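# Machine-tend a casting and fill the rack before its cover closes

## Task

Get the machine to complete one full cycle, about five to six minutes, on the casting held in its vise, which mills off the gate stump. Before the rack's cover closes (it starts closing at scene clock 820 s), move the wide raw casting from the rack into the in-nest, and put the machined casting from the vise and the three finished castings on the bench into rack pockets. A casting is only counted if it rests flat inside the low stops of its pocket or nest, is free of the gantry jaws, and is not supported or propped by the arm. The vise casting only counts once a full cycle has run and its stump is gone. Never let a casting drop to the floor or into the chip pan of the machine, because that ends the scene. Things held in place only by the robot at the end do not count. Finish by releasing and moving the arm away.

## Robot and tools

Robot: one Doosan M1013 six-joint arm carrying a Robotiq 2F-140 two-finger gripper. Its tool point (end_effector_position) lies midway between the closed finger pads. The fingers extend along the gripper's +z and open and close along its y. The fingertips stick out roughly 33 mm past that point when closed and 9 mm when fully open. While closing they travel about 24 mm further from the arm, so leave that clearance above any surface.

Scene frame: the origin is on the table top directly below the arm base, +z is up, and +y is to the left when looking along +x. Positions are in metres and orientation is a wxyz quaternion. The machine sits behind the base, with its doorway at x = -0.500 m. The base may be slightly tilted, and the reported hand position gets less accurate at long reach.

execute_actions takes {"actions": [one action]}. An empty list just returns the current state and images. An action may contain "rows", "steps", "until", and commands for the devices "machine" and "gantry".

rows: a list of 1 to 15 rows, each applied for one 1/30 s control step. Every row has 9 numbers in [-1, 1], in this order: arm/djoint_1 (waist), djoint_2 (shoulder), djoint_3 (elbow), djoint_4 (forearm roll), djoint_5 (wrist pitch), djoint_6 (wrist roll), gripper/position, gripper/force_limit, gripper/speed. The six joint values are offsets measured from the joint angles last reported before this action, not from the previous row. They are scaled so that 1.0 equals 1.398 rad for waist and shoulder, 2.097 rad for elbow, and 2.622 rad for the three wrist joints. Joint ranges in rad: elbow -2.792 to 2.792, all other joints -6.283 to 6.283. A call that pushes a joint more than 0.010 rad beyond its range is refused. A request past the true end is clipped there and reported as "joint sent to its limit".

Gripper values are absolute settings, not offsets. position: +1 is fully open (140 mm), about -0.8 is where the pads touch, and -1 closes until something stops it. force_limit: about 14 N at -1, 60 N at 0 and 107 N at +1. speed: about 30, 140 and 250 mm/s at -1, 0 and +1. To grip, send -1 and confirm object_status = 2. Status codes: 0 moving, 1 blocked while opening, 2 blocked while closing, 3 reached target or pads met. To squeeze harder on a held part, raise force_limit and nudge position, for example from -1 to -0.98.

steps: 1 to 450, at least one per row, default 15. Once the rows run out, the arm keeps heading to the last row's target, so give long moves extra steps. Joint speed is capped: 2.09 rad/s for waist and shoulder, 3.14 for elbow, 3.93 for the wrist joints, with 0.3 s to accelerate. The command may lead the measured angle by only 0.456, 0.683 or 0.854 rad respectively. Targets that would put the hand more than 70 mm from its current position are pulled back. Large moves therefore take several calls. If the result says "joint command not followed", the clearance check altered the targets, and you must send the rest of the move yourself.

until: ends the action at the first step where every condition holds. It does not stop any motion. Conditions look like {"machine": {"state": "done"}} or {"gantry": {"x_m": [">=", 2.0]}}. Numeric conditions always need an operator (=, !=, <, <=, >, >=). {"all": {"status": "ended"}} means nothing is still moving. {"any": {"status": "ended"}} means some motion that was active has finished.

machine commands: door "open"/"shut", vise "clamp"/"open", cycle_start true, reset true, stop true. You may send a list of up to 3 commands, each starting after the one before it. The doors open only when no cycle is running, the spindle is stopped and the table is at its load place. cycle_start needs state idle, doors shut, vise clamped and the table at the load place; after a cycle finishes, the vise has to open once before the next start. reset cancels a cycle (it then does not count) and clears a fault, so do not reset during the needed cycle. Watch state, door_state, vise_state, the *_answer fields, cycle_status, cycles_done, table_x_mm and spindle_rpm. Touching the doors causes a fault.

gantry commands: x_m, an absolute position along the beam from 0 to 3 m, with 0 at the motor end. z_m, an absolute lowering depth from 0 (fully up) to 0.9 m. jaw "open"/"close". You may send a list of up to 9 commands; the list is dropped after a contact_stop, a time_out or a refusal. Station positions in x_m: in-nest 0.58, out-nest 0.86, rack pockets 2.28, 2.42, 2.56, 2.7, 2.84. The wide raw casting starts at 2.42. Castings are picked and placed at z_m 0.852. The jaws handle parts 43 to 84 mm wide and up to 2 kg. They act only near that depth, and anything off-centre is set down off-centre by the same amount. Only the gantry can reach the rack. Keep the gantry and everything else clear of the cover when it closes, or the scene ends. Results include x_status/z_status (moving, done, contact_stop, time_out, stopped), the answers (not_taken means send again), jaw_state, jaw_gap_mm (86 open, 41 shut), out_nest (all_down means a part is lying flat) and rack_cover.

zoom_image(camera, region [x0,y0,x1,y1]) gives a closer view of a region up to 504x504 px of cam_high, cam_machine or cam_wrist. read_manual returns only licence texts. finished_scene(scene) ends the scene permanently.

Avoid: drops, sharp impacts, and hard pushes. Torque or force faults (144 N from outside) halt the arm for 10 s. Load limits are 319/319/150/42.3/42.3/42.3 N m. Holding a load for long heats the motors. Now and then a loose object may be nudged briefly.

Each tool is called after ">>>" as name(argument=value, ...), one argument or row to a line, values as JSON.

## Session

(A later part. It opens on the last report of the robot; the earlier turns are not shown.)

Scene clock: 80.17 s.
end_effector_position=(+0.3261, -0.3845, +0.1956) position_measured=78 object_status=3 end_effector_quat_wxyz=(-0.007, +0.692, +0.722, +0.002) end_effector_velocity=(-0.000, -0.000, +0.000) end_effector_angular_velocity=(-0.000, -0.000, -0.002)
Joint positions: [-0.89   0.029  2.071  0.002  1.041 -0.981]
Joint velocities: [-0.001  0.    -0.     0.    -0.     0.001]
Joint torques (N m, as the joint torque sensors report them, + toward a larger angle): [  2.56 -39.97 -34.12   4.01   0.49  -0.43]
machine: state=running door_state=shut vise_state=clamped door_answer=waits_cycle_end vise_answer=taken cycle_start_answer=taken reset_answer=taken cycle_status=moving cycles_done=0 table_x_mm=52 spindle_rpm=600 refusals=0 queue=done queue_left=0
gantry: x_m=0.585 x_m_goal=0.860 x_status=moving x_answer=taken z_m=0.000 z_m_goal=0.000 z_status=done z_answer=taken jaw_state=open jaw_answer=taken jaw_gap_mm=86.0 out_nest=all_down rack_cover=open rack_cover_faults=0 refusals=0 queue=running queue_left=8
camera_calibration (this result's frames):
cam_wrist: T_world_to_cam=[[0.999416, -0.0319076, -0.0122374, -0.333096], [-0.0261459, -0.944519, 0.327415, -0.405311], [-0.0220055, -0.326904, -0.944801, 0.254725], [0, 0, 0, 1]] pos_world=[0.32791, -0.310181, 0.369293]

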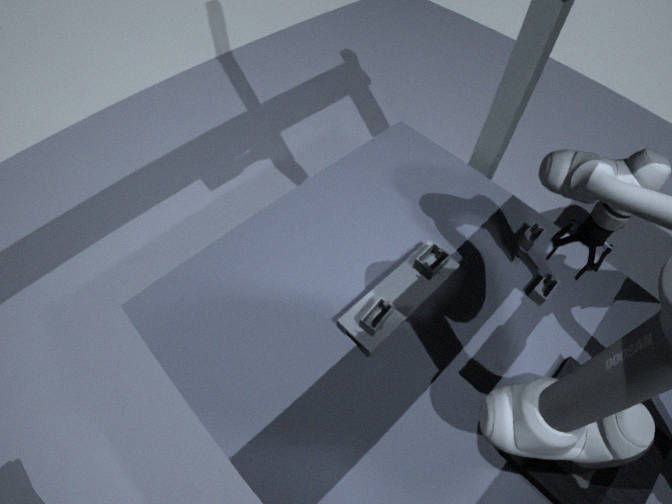

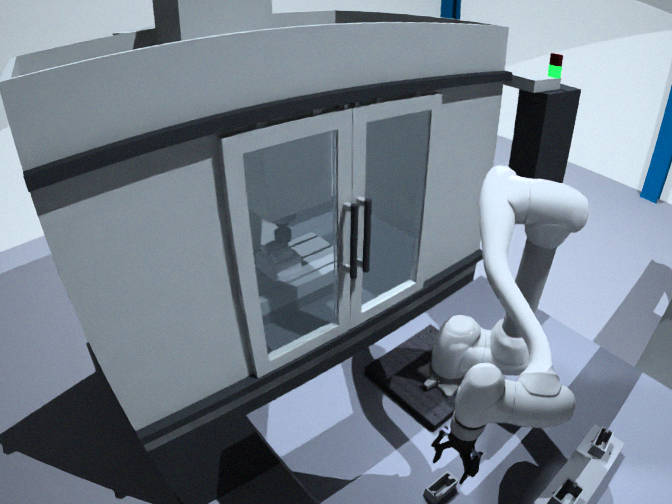

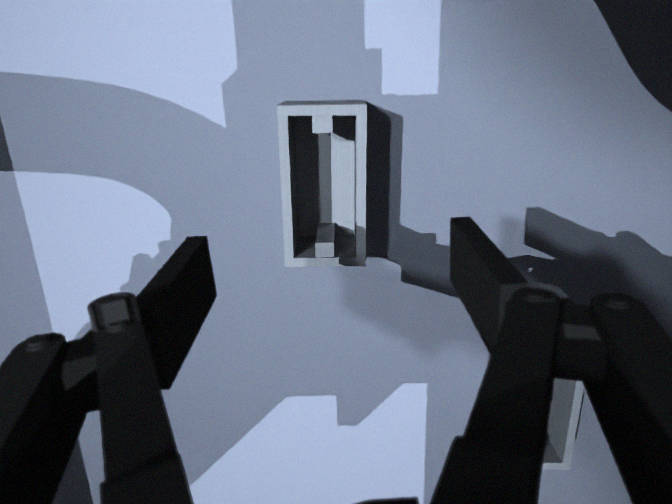

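>>> execute_actions(
  actions=[
    {"rows":[[-0.005,0.109,0.07,0,-0.114,-0.003,0.4,0,0]],"steps":35},
  ],
)

Scene clock: 91.00 s.
end_effector_position=(+0.3156, -0.3763, +0.0562) position_measured=78 object_status=3 end_effector_quat_wxyz=(-0.008, +0.691, +0.722, +0.002) end_effector_velocity=(-0.000, +0.000, -0.000) end_effector_angular_velocity=(+0.001, +0.000, +0.001)
Joint positions: [-0.897  0.181  2.218  0.002  0.742 -0.989]
Joint velocities: [ 0.     0.001  0.     0.     0.    -0.001]
Joint torques (N m, as the joint torque sensors report them, + toward a larger angle): [  0.69 -45.06 -26.59   3.46  -0.05  -0.44]
machine: state=running door_state=shut vise_state=clamped door_answer=waits_cycle_end vise_answer=taken cycle_start_answer=taken reset_answer=taken cycle_status=moving cycles_done=0 table_x_mm=37 spindle_rpm=600 refusals=0 queue=done queue_left=0
gantry: x_m=2.000 x_m_goal=2.000 x_status=done x_answer=taken z_m=0.000 z_m_goal=0.000 z_status=done z_answer=taken jaw_state=open jaw_answer=taken jaw_gap_mm=86.0 out_nest=all_up rack_cover=open rack_cover_faults=0 refusals=0 queue=done queue_left=0
camera_calibration (this result's frames):
cam_wrist: T_world_to_cam=[[0.999426, -0.0314245, -0.0126675, -0.323813], [-0.0255508, -0.944566, 0.327325, -0.352384], [-0.0222513, -0.326813, -0.944827, 0.125613], [0, 0, 0, 1]] pos_world=[0.317419, -0.301974, 0.229925]

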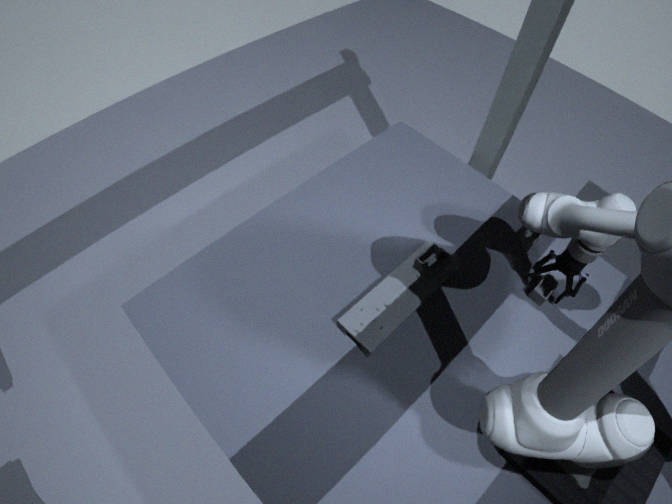

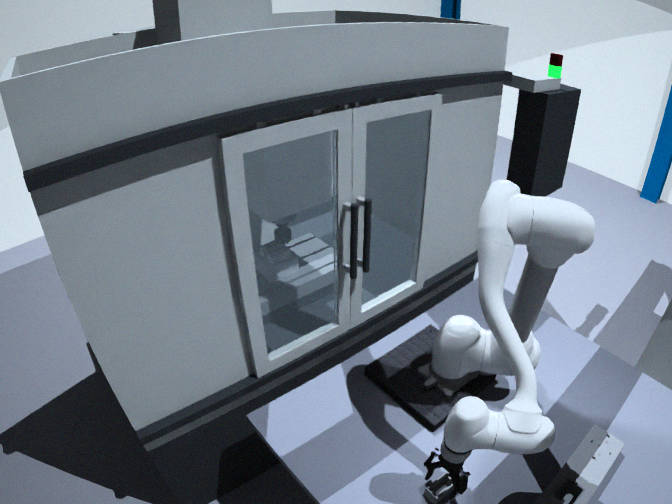

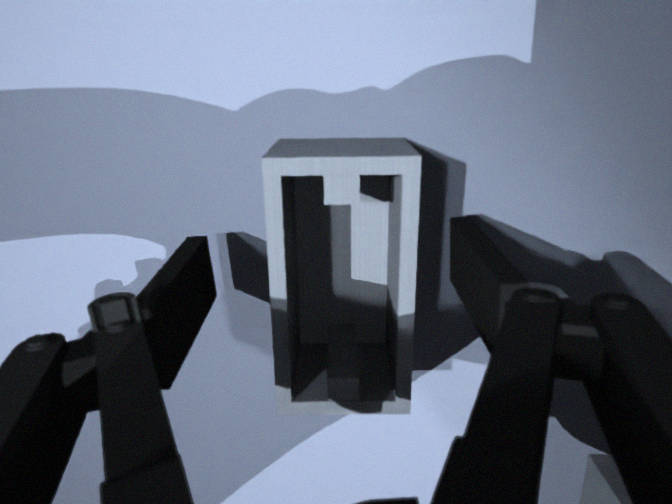

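>>> execute_actions(
  actions=[
    {"rows":[[0,0,0,0,0,0,-1,0,0]],"steps":22},
  ],
)

>>> execute_actions(
  actions=[
    {"rows":[[0,-0.12,-0.03,0,0.09,0,-1,0,0]],"steps":20},
  ],
)

>>> execute_actions(
  actions=[
    {"rows":[[0.812,0.134,-0.143,0,0.04,0.43,-1,0,0]],"steps":55},
  ],
)

Scene clock: 98.70 s.
end_effector_position=(+0.3156, -0.3763, +0.0562) position_measured=155 object_status=2 end_effector_quat_wxyz=(-0.008, +0.691, +0.722, +0.002) end_effector_velocity=(-0.000, -0.000, -0.000) end_effector_angular_velocity=(-0.000, -0.000, -0.001)
Joint positions: [-0.897  0.181  2.218  0.002  0.742 -0.989]
Joint velocities: [-0. -0.  0.  0. -0.  0.]
Joint torques (N m, as the joint torque sensors report them, + toward a larger angle): [  3.95 -31.19 -14.71   3.08  -0.19  -0.09]
machine: state=running door_state=shut vise_state=clamped door_answer=waits_cycle_end vise_answer=taken cycle_start_answer=taken reset_answer=taken cycle_status=moving cycles_done=0 table_x_mm=98 spindle_rpm=600 refusals=0 queue=done queue_left=0
gantry: x_m=2.000 x_m_goal=2.000 x_status=done x_answer=taken z_m=0.000 z_m_goal=0.000 z_status=done z_answer=taken jaw_state=open jaw_answer=taken jaw_gap_mm=86.0 out_nest=all_up rack_cover=open rack_cover_faults=0 refusals=0 queue=done queue_left=0
camera_calibration (this result's frames):
cam_wrist: T_world_to_cam=[[0.999427, -0.0313785, -0.012685, -0.323792], [-0.0255011, -0.94456, 0.327346, -0.352395], [-0.0222533, -0.326835, -0.944819, 0.125595], [0, 0, 0, 1]] pos_world=[0.317415, -0.30197, 0.229913]

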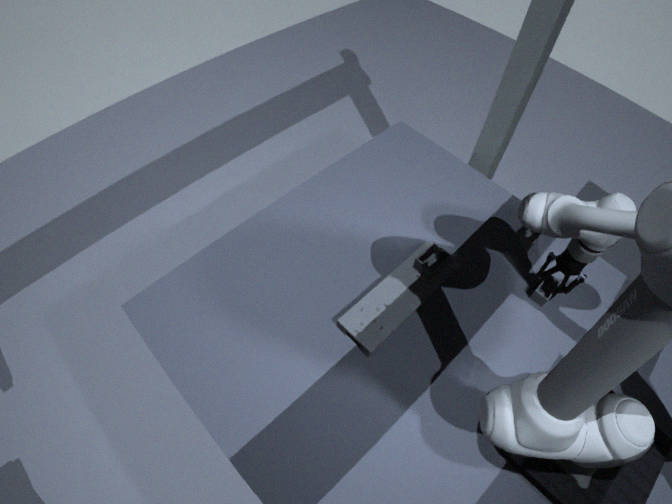

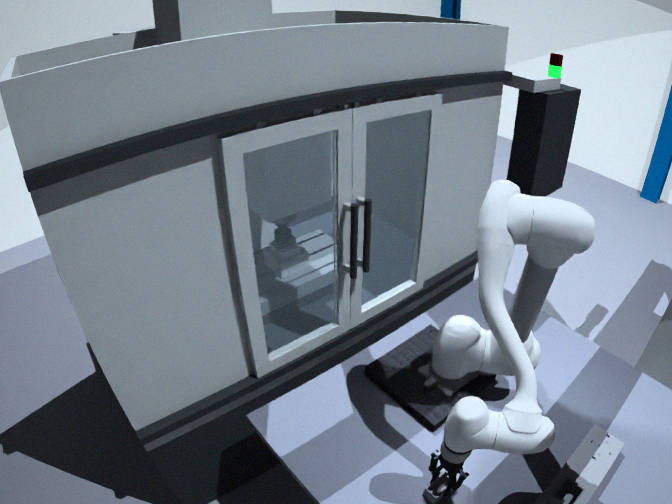

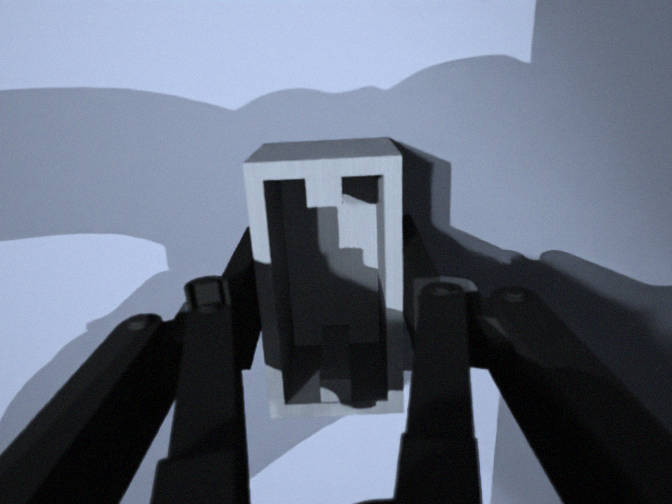

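Scene clock: 99.37 s.
end_effector_position=(+0.3044, -0.3605, +0.1639) position_measured=155 object_status=2 end_effector_quat_wxyz=(-0.010, +0.691, +0.722, +0.002) end_effector_velocity=(+0.000, +0.000, -0.000) end_effector_angular_velocity=(+0.000, +0.000, +0.002)
Joint positions: [-0.897  0.013  2.155  0.002  0.978 -0.989]
Joint velocities: [ 0.001  0.    -0.     0.    -0.    -0.001]
Joint torques (N m, as the joint torque sensors report them, + toward a larger angle): [ -0.69 -35.16 -34.83   3.93   0.31  -0.02]
machine: state=running door_state=shut vise_state=clamped door_answer=waits_cycle_end vise_answer=taken cycle_start_answer=taken reset_answer=taken cycle_status=moving cycles_done=0 table_x_mm=103 spindle_rpm=600 refusals=0 queue=done queue_left=0
gantry: x_m=2.000 x_m_goal=2.000 x_status=done x_answer=taken z_m=0.000 z_m_goal=0.000 z_status=done z_answer=taken jaw_state=open jaw_answer=taken jaw_gap_mm=86.0 out_nest=all_up rack_cover=open rack_cover_faults=0 refusals=0 queue=done queue_left=0
camera_calibration (this result's frames):
cam_wrist: T_world_to_cam=[[0.999393, -0.0310418, -0.0157893, -0.310106], [-0.024279, -0.946035, 0.323153, -0.373283], [-0.0249685, -0.322574, -0.946215, 0.234788], [0, 0, 0, 1]] pos_world=[0.306717, -0.287028, 0.337891]

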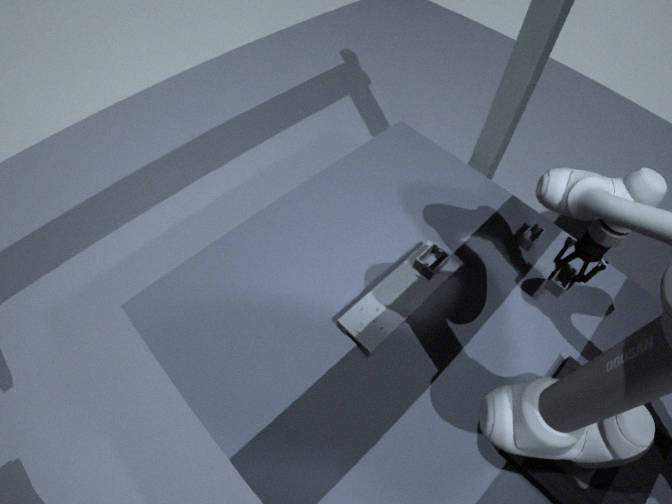

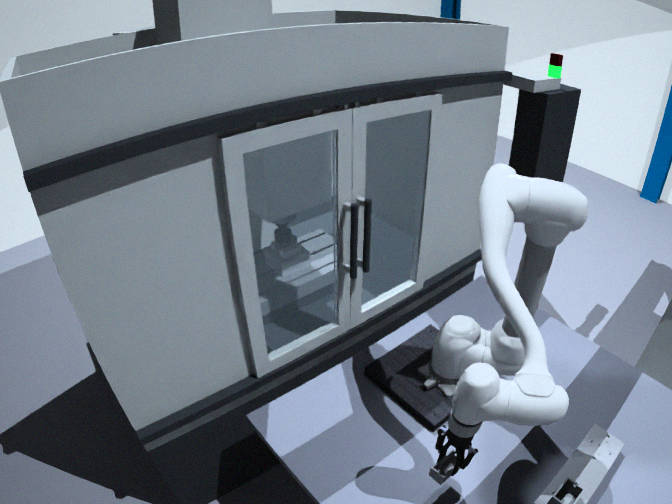

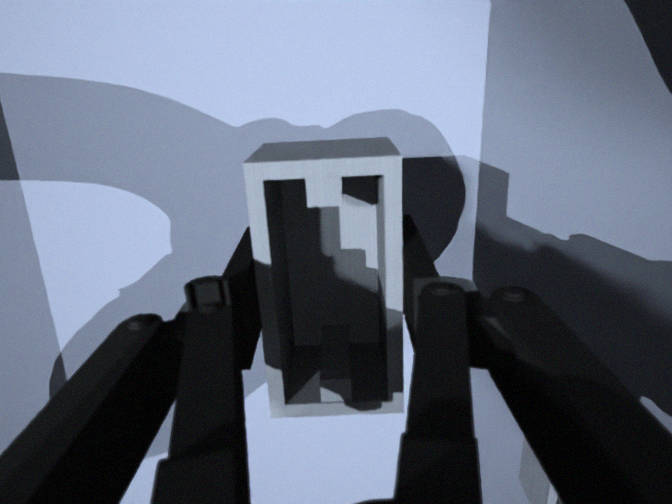

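Scene clock: 101.20 s.
end_effector_position=(+0.6026, +0.1499, +0.2088) position_measured=155 object_status=2 end_effector_quat_wxyz=(-0.008, +0.688, +0.725, +0.003) end_effector_velocity=(+0.000, +0.000, +0.002) end_effector_angular_velocity=(+0.001, -0.003, -0.000)
Joint positions: [0.238 0.201 1.855 0.002 1.083 0.139]
Joint velocities: [ 0.    -0.002 -0.     0.     0.     0.   ]
Joint torques (N m, as the joint torque sensors report them, + toward a larger angle): [  2.17 -60.32 -38.89   4.28  -0.24   0.23]
machine: state=running door_state=shut vise_state=clamped door_answer=waits_cycle_end vise_answer=taken cycle_start_answer=taken reset_answer=taken cycle_status=moving cycles_done=0 table_x_mm=117 spindle_rpm=600 refusals=0 queue=done queue_left=0
gantry: x_m=2.000 x_m_goal=2.000 x_status=done x_answer=taken z_m=0.000 z_m_goal=0.000 z_status=done z_answer=taken jaw_state=open jaw_answer=taken jaw_gap_mm=86.0 out_nest=all_up rack_cover=open rack_cover_faults=0 refusals=0 queue=done queue_left=0
camera_calibration (this result's frames):
cam_wrist: T_world_to_cam=[[0.999671, -0.0229971, -0.0113581, -0.593871], [-0.0180439, -0.945267, 0.325798, 0.0979571], [-0.0182288, -0.325485, -0.945371, 0.445597], [0, 0, 0, 1]] pos_world=[0.603565, 0.223974, 0.382595]

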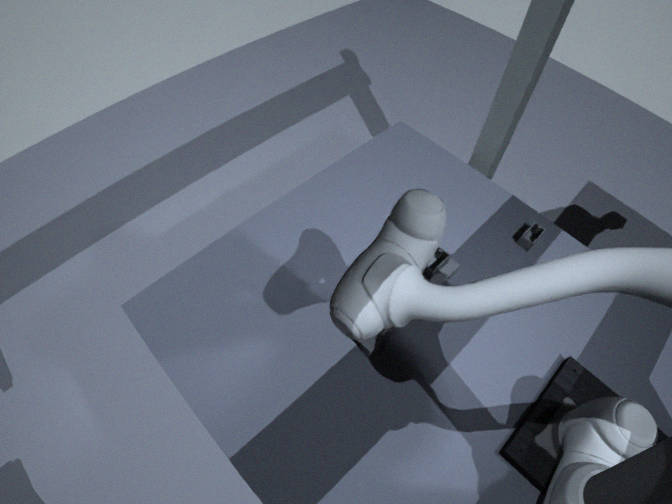

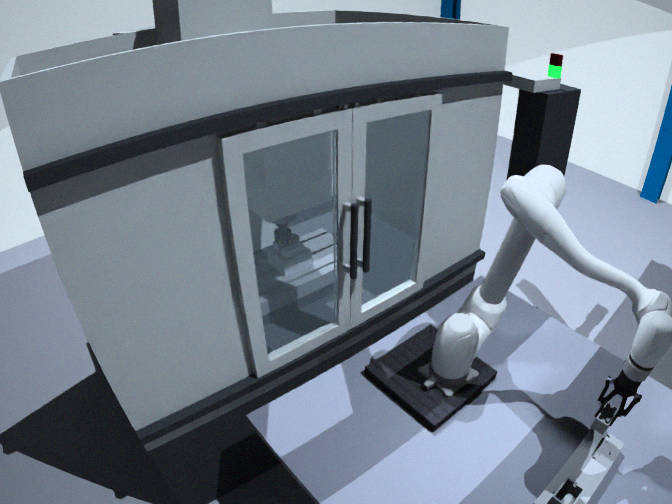

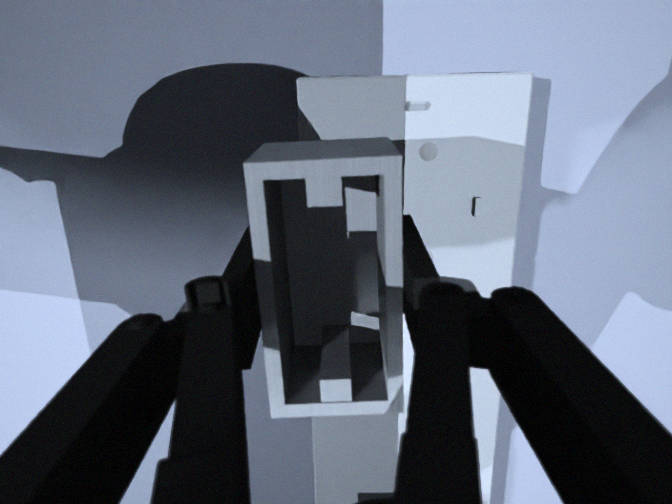

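>>> execute_actions(
  actions=[
    {"rows":[[0,0.1,0,0,-0.053,0,-1,0,0]],"steps":32},
  ],
)

Scene clock: 105.73 s.
end_effector_position=(+0.6430, +0.1590, +0.1190) position_measured=155 object_status=2 end_effector_quat_wxyz=(-0.008, +0.689, +0.725, +0.002) end_effector_velocity=(+0.000, -0.000, -0.000) end_effector_angular_velocity=(-0.000, +0.001, -0.000)
Joint positions: [0.238 0.34  1.855 0.002 0.944 0.139]
Joint velocities: [-0.     0.001 -0.    -0.     0.    -0.   ]
Joint torques (N m, as the joint torque sensors report them, + toward a larger angle): [  4.37 -67.23 -33.82   3.87   0.27   0.21]
machine: state=running door_state=shut vise_state=clamped door_answer=waits_cycle_end vise_answer=taken cycle_start_answer=taken reset_answer=taken cycle_status=moving cycles_done=0 table_x_mm=153 spindle_rpm=600 refusals=0 queue=done queue_left=0
gantry: x_m=2.000 x_m_goal=2.000 x_status=done x_answer=taken z_m=0.000 z_m_goal=0.000 z_status=done z_answer=taken jaw_state=open jaw_answer=taken jaw_gap_mm=86.0 out_nest=all_up rack_cover=open rack_cover_faults=0 refusals=0 queue=done queue_left=0
camera_calibration (this result's frames):
cam_wrist: T_world_to_cam=[[0.999657, -0.0231724, -0.0121887, -0.63488], [-0.0179336, -0.945173, 0.326078, 0.136405], [-0.0190764, -0.325748, -0.945264, 0.364954], [0, 0, 0, 1]] pos_world=[0.644071, 0.233097, 0.292761]

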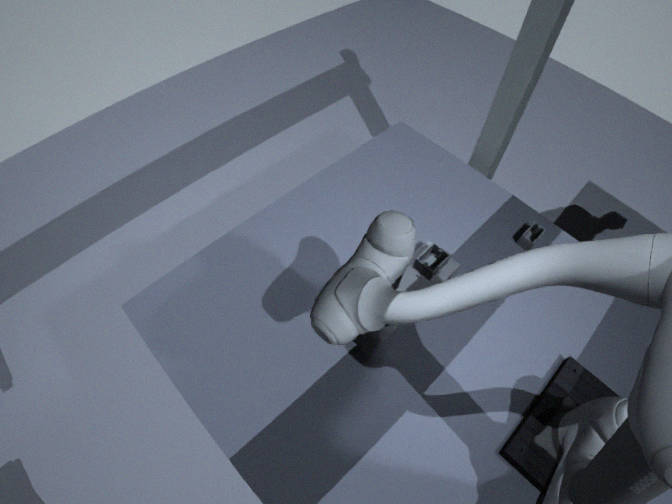

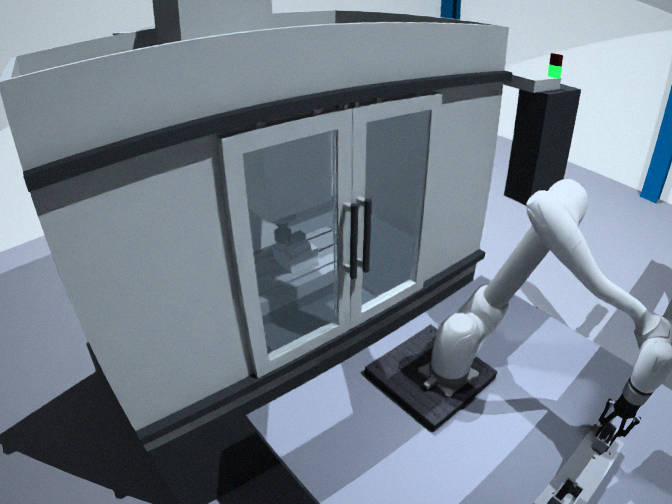

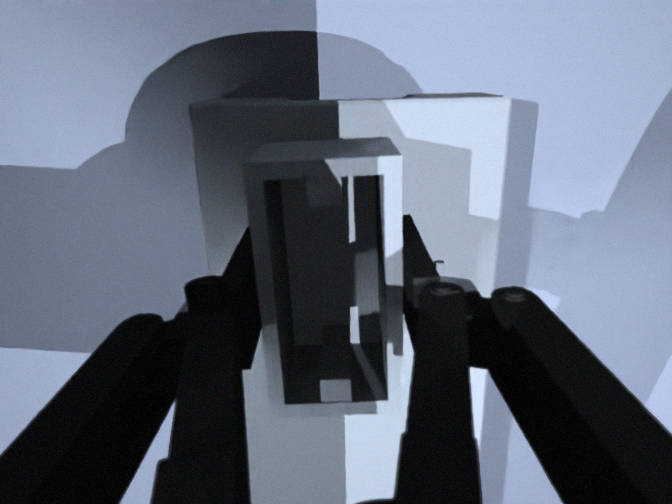

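>>> execute_actions(
  actions=[
    {"rows":[[0,0.0154,-0.0046,0,-0.0045,0,-1,0,0],[0,0.0154,-0.0046,0,-0.0045,0,-1,0,0],[0,0.0154,-0.0046,0,-0.0045,0,-1,0,0],[0,0.0154,-0.0046,0,-0.0045,0,-1,0,0],[0,0.0154,-0.0046,0,-0.0045,0,-1,0,0],[0,0.0154,-0.0046,0,-0.0045,0,-1,0,0],[0,0.0154,-0.0046,0,-0.0045,0,-1,0,0],[0,0.0154,-0.0046,0,-0.0045,0,-1,0,0],[0,0.0154,-0.0046,0,-0.0045,0,-1,0,0],[0,0.0154,-0.0046,0,-0.0045,0,-1,0,0],[0,0.0154,-0.0046,0,-0.0045,0,-1,0,0],[0,0.0154,-0.0046,0,-0.0045,0,-1,0,0],[0,0.0154,-0.0046,0,-0.0045,0,0.4,0,0]],"steps":28},
  ],
)

>>> execute_actions(
  actions=[
    {"rows":[[0,-0.15,0.05,0,0.04,0,0.4,0,0]],"steps":22},
  ],
)

Scene clock: 116.83 s.
end_effector_position=(+0.6513, +0.1608, +0.1089) position_measured=78 object_status=0 end_effector_quat_wxyz=(-0.008, +0.689, +0.725, +0.002) end_effector_velocity=(+0.000, +0.000, -0.000) end_effector_angular_velocity=(+0.000, +0.000, -0.001)
Joint positions: [0.238 0.362 1.846 0.002 0.932 0.139]
Joint velocities: [ 0.     0.    -0.     0.     0.     0.001]
Joint torques (N m, as the joint torque sensors report them, + toward a larger angle): [  3.7  -68.33 -33.05   3.43   0.15  -0.04]
machine: state=running door_state=shut vise_state=clamped door_answer=waits_cycle_end vise_answer=taken cycle_start_answer=taken reset_answer=taken cycle_status=moving cycles_done=0 table_x_mm=240 spindle_rpm=600 refusals=0 queue=done queue_left=0
gantry: x_m=2.000 x_m_goal=2.000 x_status=done x_answer=taken z_m=0.000 z_m_goal=0.000 z_status=done z_answer=taken jaw_state=open jaw_answer=taken jaw_gap_mm=86.0 out_nest=all_up rack_cover=open rack_cover_faults=0 refusals=0 queue=done queue_left=0
camera_calibration (this result's frames):
cam_wrist: T_world_to_cam=[[0.999655, -0.0231865, -0.0123262, -0.643244], [-0.0179013, -0.94516, 0.326117, 0.141456], [-0.0192117, -0.325784, -0.945249, 0.356276], [0, 0, 0, 1]] pos_world=[0.652399, 0.234853, 0.28271]

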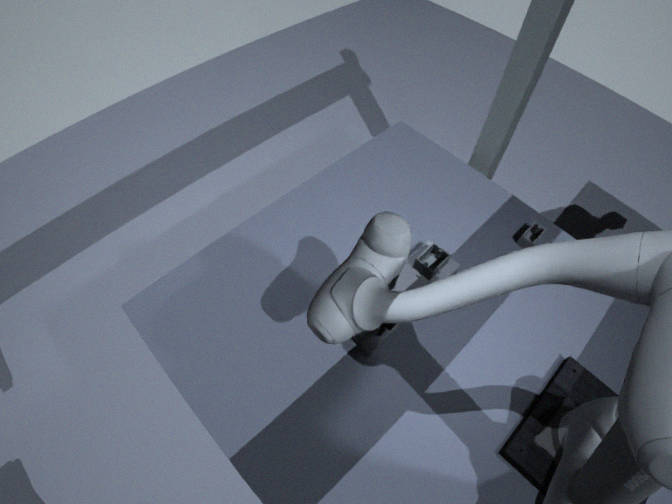

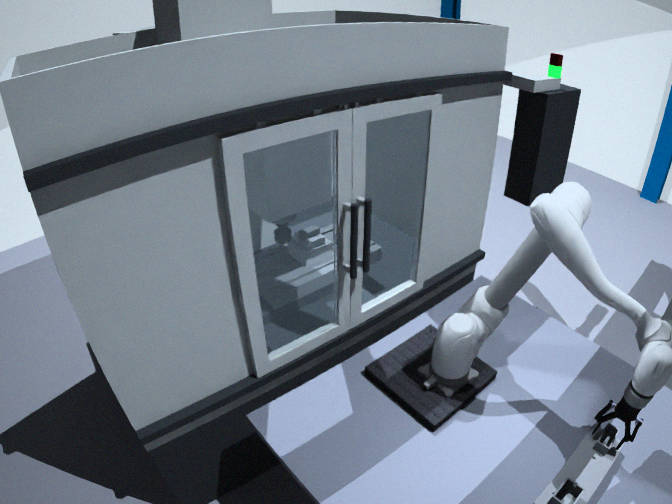

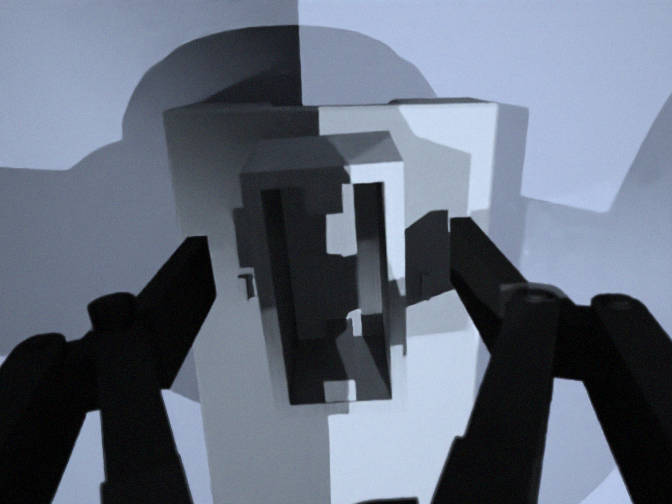

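Scene clock: 117.57 s.
end_effector_position=(+0.5606, +0.1421, +0.1914) position_measured=78 object_status=3 end_effector_quat_wxyz=(-0.008, +0.688, +0.725, +0.002) end_effector_velocity=(+0.000, -0.000, +0.001) end_effector_angular_velocity=(+0.000, -0.002, +0.000)
Joint positions: [0.239 0.152 1.951 0.002 1.037 0.139]
Joint velocities: [-0.    -0.001  0.    -0.    -0.    -0.   ]
Joint torques (N m, as the joint torque sensors report them, + toward a larger angle): [  3.88 -50.89 -34.92   3.78  -0.35   0.05]
machine: state=running door_state=shut vise_state=clamped door_answer=waits_cycle_end vise_answer=taken cycle_start_answer=taken reset_answer=taken cycle_status=moving cycles_done=0 table_x_mm=246 spindle_rpm=600 refusals=0 queue=done queue_left=0
gantry: x_m=2.000 x_m_goal=2.000 x_status=done x_answer=taken z_m=0.000 z_m_goal=0.000 z_status=done z_answer=taken jaw_state=open jaw_answer=taken jaw_gap_mm=86.0 out_nest=some_down rack_cover=open rack_cover_faults=0 refusals=0 queue=done queue_left=0
camera_calibration (this result's frames):
cam_wrist: T_world_to_cam=[[0.999659, -0.0229892, -0.0123903, -0.552044], [-0.0176955, -0.94519, 0.326041, 0.0951623], [-0.0192066, -0.32571, -0.945275, 0.426443], [0, 0, 0, 1]] pos_world=[0.56173, 0.216152, 0.365239]

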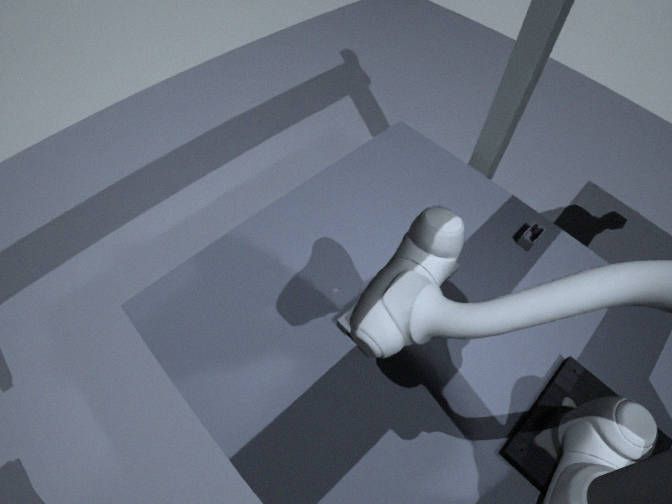

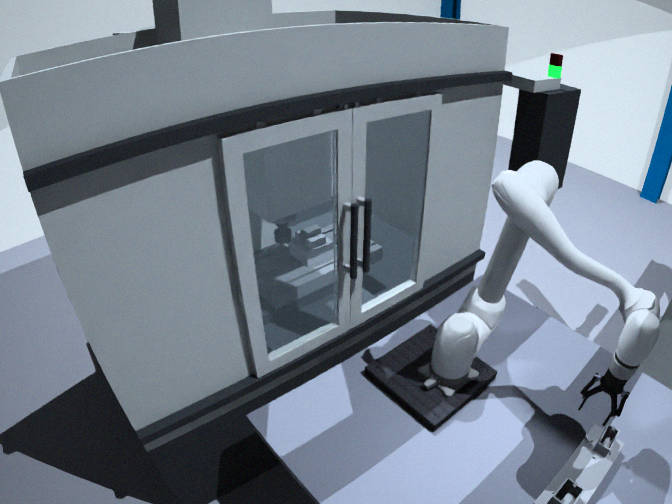

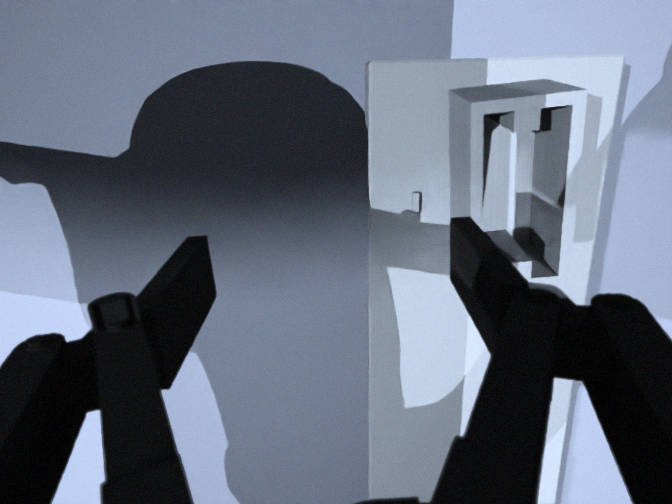

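>>> execute_actions(
  actions=[
    {"rows":[[0,0.15,-0.05,0,-0.04,0,0.4,0,0]],"steps":25},
  ],
)

>>> execute_actions(
  actions=[
    {"rows":[[0,0,0,0,0,0,-1,0,0]],"steps":20},
  ],
)

>>> execute_actions(
  actions=[
    {"rows":[[0,-0.012,0,0,0.006,0,-1,0,0],[0,-0.012,0,0,0.006,0,-1,0,0],[0,-0.012,0,0,0.006,0,-1,0,0],[0,-0.012,0,0,0.006,0,-1,0,0],[0,-0.012,0,0,0.006,0,-1,0,0],[0,-0.012,0,0,0.006,0,-1,0,0],[0.009,-0.012,0,0,0.006,0.005,-1,0,0]],"steps":22},
  ],
)

Scene clock: 124.87 s.
end_effector_position=(+0.6514, +0.1608, +0.1090) position_measured=78 object_status=3 end_effector_quat_wxyz=(-0.008, +0.688, +0.725, +0.002) end_effector_velocity=(+0.000, +0.000, +0.000) end_effector_angular_velocity=(-0.000, -0.001, +0.000)
Joint positions: [0.239 0.362 1.846 0.002 0.932 0.139]
Joint velocities: [ 0.  0. -0. -0. -0. -0.]
Joint torques (N m, as the joint torque sensors report them, + toward a larger angle): [  2.11 -32.21 -17.03   4.13  -4.56   0.41]
machine: state=running door_state=shut vise_state=clamped door_answer=waits_cycle_end vise_answer=taken cycle_start_answer=taken reset_answer=taken cycle_status=moving cycles_done=0 table_x_mm=303 spindle_rpm=600 refusals=0 queue=done queue_left=0
gantry: x_m=2.000 x_m_goal=2.000 x_status=done x_answer=taken z_m=0.000 z_m_goal=0.000 z_status=done z_answer=taken jaw_state=open jaw_answer=taken jaw_gap_mm=86.0 out_nest=all_up rack_cover=open rack_cover_faults=0 refusals=0 queue=done queue_left=0
camera_calibration (this result's frames):
cam_wrist: T_world_to_cam=[[0.999658, -0.0231515, -0.0121538, -0.643377], [-0.0179251, -0.945172, 0.326082, 0.141497], [-0.0190367, -0.325752, -0.945263, 0.356246], [0, 0, 0, 1]] pos_world=[0.652475, 0.234892, 0.282787]

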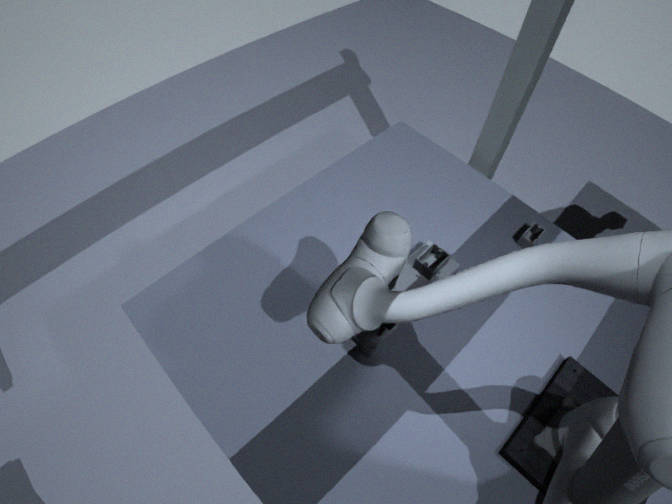

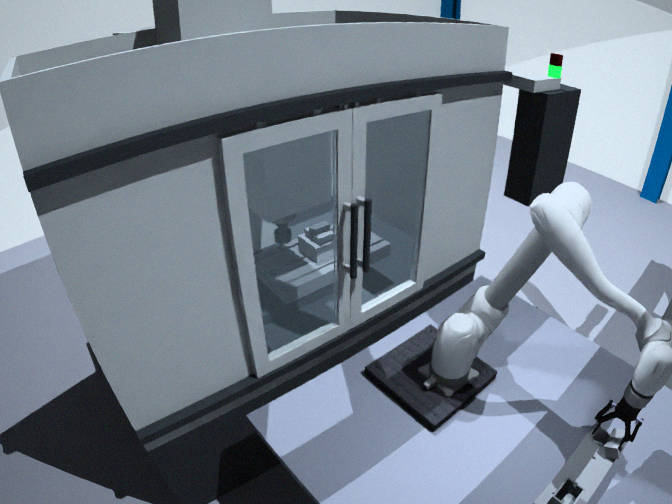

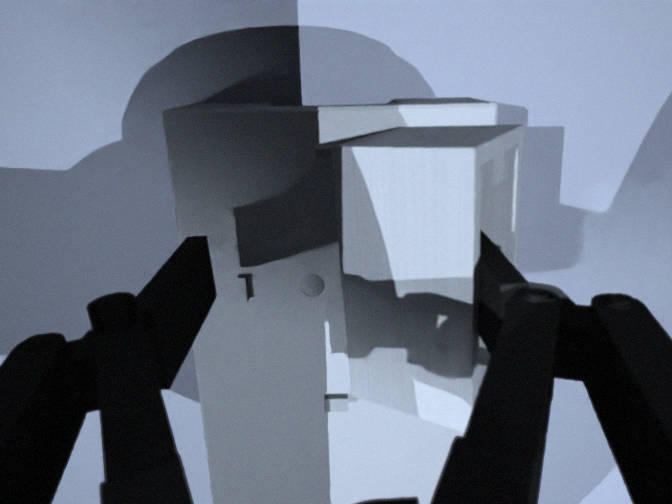

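Scene clock: 135.03 s.
end_effector_position=(+0.6572, +0.1618, +0.1135) position_measured=197 object_status=2 end_effector_quat_wxyz=(-0.004, +0.688, +0.725, +0.007) end_effector_velocity=(-0.000, +0.000, -0.000) end_effector_angular_velocity=(+0.000, +0.001, -0.001)
Joint positions: [0.238 0.36  1.839 0.001 0.928 0.139]
Joint velocities: [ 0.  0. -0.  0.  0.  0.]
Joint torques (N m, as the joint torque sensors report them, + toward a larger angle): [ -5.63 -68.48 -64.28  -1.3  -18.11  -0.96]
FORCE FAULT: contact force on the arm reached its limit, and the arm stopped for 10 seconds. The contact can be on any part of the arm, not only on its tool. The arm's remaining commands of this call were not run. The arm holds still and accepts commands again. Move the arm away from the contact; if what it grips holds it there, let go first. Pushing or pulling that hard again can fault the arm again.
machine: state=running door_state=shut vise_state=clamped door_answer=waits_cycle_end vise_answer=taken cycle_start_answer=taken reset_answer=taken cycle_status=moving cycles_done=0 table_x_mm=293 spindle_rpm=600 refusals=0 queue=done queue_left=0
gantry: x_m=2.000 x_m_goal=2.000 x_status=done x_answer=taken z_m=0.000 z_m_goal=0.000 z_status=done z_answer=taken jaw_state=open jaw_answer=taken jaw_gap_mm=86.0 out_nest=all_up rack_cover=open rack_cover_faults=0 refusals=0 queue=done queue_left=0
camera_calibration (this result's frames):
cam_wrist: T_world_to_cam=[[0.99973, -0.0232311, 0.000218209, -0.650527], [-0.0220509, -0.9459, 0.323708, 0.144152], [-0.00731368, -0.323625, -0.946157, 0.353025], [0, 0, 0, 1]] pos_world=[0.656112, 0.235488, 0.287496]

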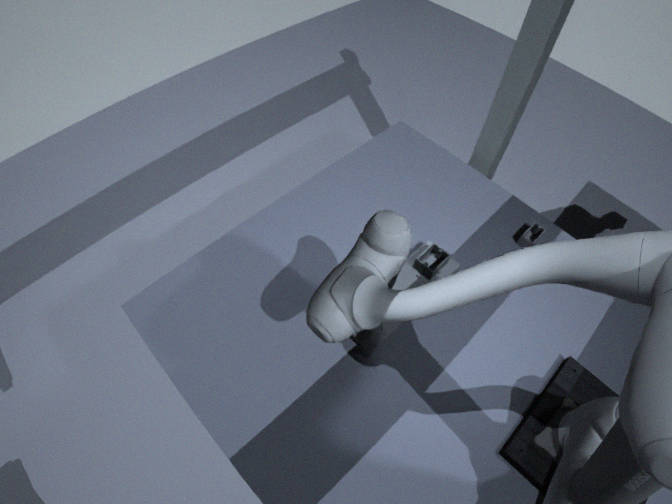

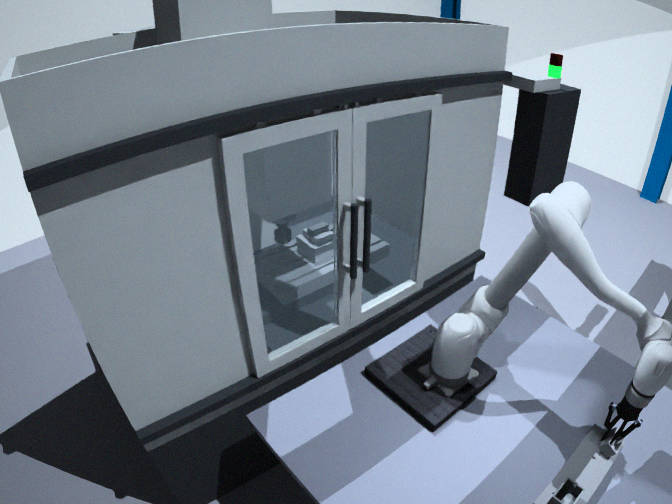

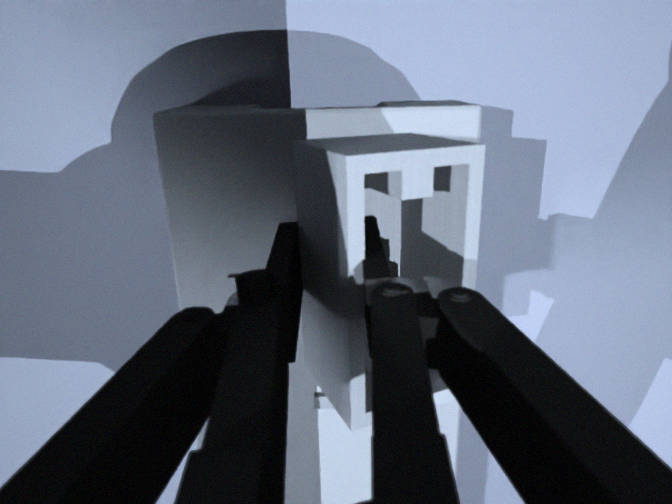

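Scene clock: 135.77 s.
end_effector_position=(+0.6513, +0.1691, +0.1249) position_measured=199 object_status=2 end_effector_quat_wxyz=(-0.004, +0.689, +0.725, +0.008) end_effector_velocity=(+0.000, -0.001, +0.001) end_effector_angular_velocity=(+0.000, -0.001, -0.001)
Joint positions: [0.251 0.343 1.839 0.001 0.944 0.152]
Joint velocities: [-0.001 -0.002 -0.    -0.     0.    -0.   ]
Joint torques (N m, as the joint torque sensors report them, + toward a larger angle): [  5.27 -69.83 -35.54   3.61  -0.2    0.36]
machine: state=running door_state=shut vise_state=clamped door_answer=waits_cycle_end vise_answer=taken cycle_start_answer=taken reset_answer=taken cycle_status=moving cycles_done=0 table_x_mm=287 spindle_rpm=600 refusals=0 queue=done queue_left=0
gantry: x_m=2.000 x_m_goal=2.000 x_status=done x_answer=taken z_m=0.000 z_m_goal=0.000 z_status=done z_answer=taken jaw_state=open jaw_answer=taken jaw_gap_mm=86.0 out_nest=all_up rack_cover=open rack_cover_faults=0 refusals=0 queue=done queue_left=0
camera_calibration (this result's frames):
cam_wrist: T_world_to_cam=[[0.999717, -0.0237618, 0.00117602, -0.64451], [-0.0228658, -0.94602, 0.323302, 0.14785], [-0.00656968, -0.323237, -0.946295, 0.365573], [0, 0, 0, 1]] pos_world=[0.65011, 0.242721, 0.298898]

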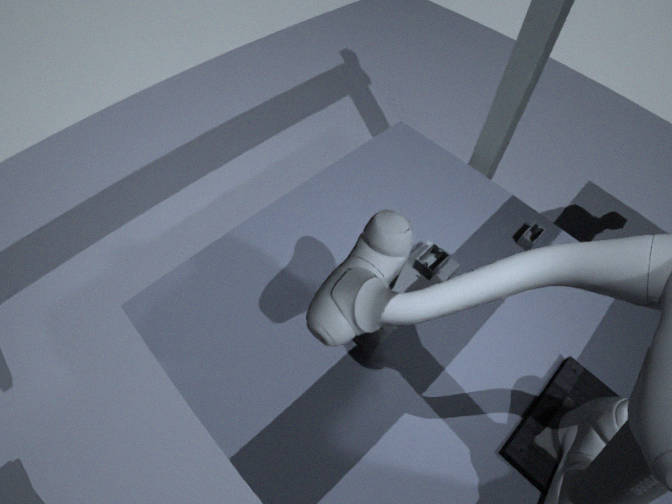

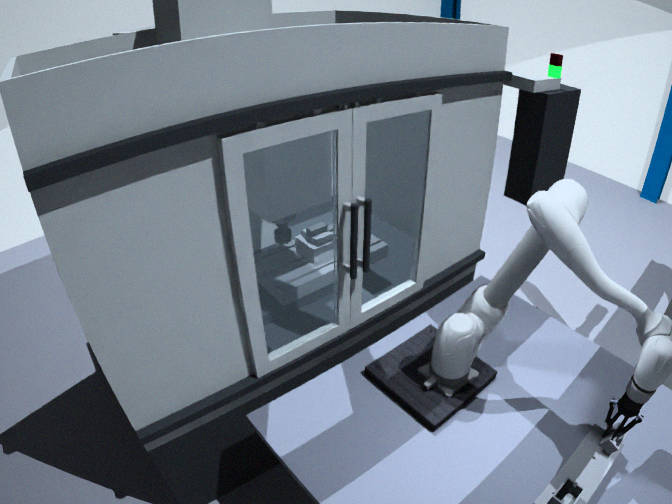

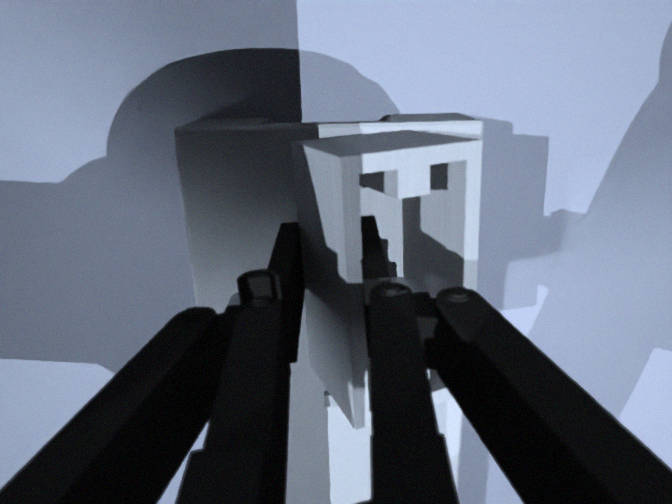

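>>> execute_actions(
  actions=[
    {"rows":[[0.1,-0.1,0.03,0,0.03,0.053,-1,0,0]],"steps":30},
  ],
)

>>> zoom_image(
  camera="cam_machine",
  region=[520,360,672,480],
)

Scene clock: 142.87 s.
end_effector_position=(+0.5647, +0.2369, +0.1861) position_measured=199 object_status=2 end_effector_quat_wxyz=(-0.005, +0.688, +0.725, +0.007) end_effector_velocity=(-0.000, +0.000, -0.000) end_effector_angular_velocity=(-0.000, +0.000, +0.000)
Joint positions: [0.391 0.203 1.902 0.001 1.023 0.291]
Joint velocities: [ 0.  0. -0.  0.  0. -0.]
Joint torques (N m, as the joint torque sensors report them, + toward a larger angle): [  2.38 -55.56 -36.66   4.15   0.31   0.23]
machine: state=running door_state=shut vise_state=clamped door_answer=waits_cycle_end vise_answer=taken cycle_start_answer=taken reset_answer=taken cycle_status=moving cycles_done=0 table_x_mm=231 spindle_rpm=600 refusals=0 queue=done queue_left=0
gantry: x_m=2.000 x_m_goal=2.000 x_status=done x_answer=taken z_m=0.000 z_m_goal=0.000 z_status=done z_answer=taken jaw_state=open jaw_answer=taken jaw_gap_mm=86.0 out_nest=all_up rack_cover=open rack_cover_faults=0 refusals=0 queue=done queue_left=0
camera_calibration (this result's frames):
cam_wrist: T_world_to_cam=[[0.99974, -0.0227684, -0.00126744, -0.556171], [-0.0211483, -0.946523, 0.321942, 0.189624], [-0.00852978, -0.321831, -0.946759, 0.44567], [0, 0, 0, 1]] pos_world=[0.563838, 0.310251, 0.360189]

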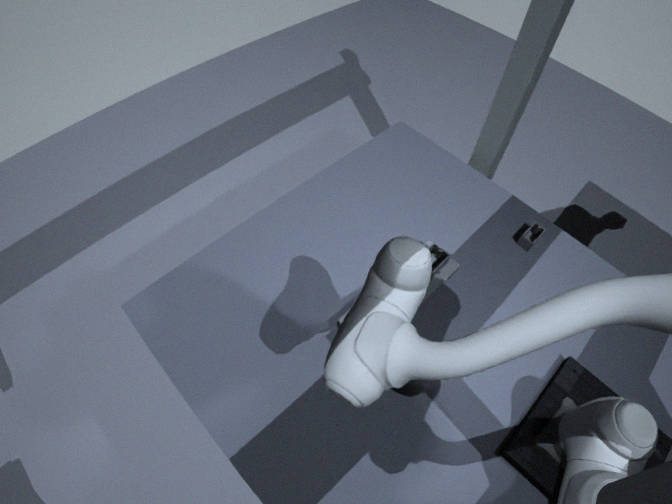

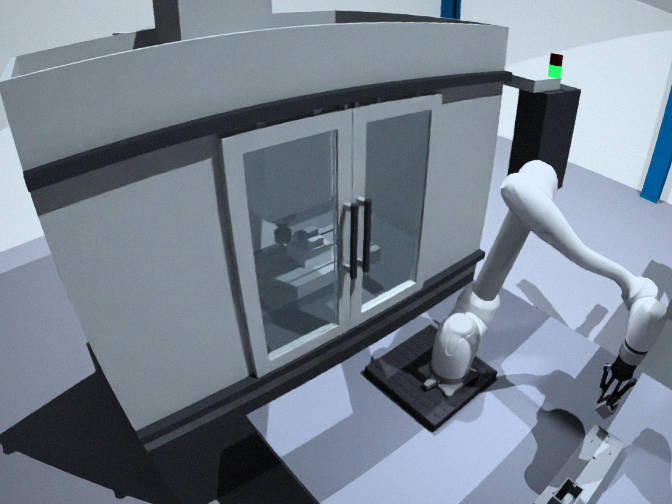

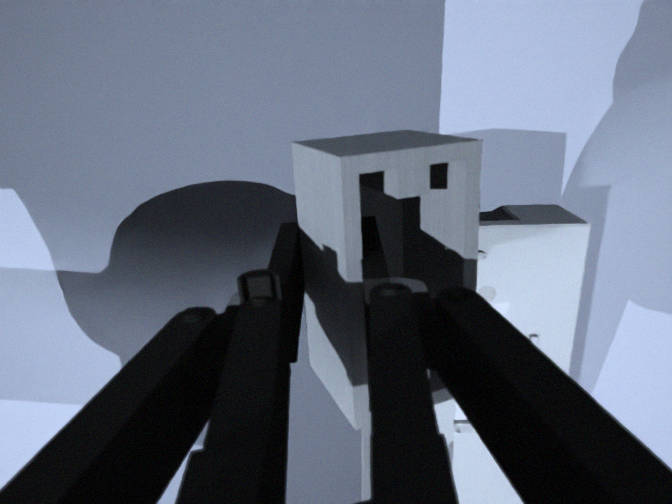

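Region (520, 360, 672, 480) of cam_machine's 672x504 image, scaled by 3.316, with more detail than that image has; it fills the top 398 rows of this view, and the rest is white.

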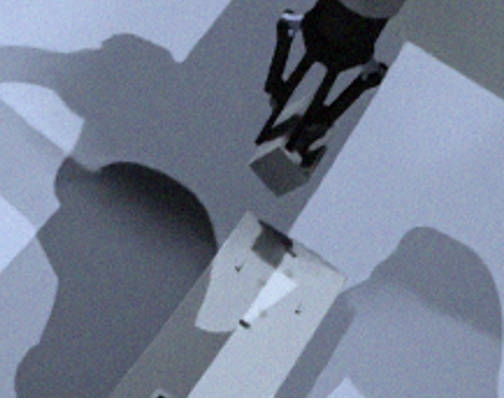

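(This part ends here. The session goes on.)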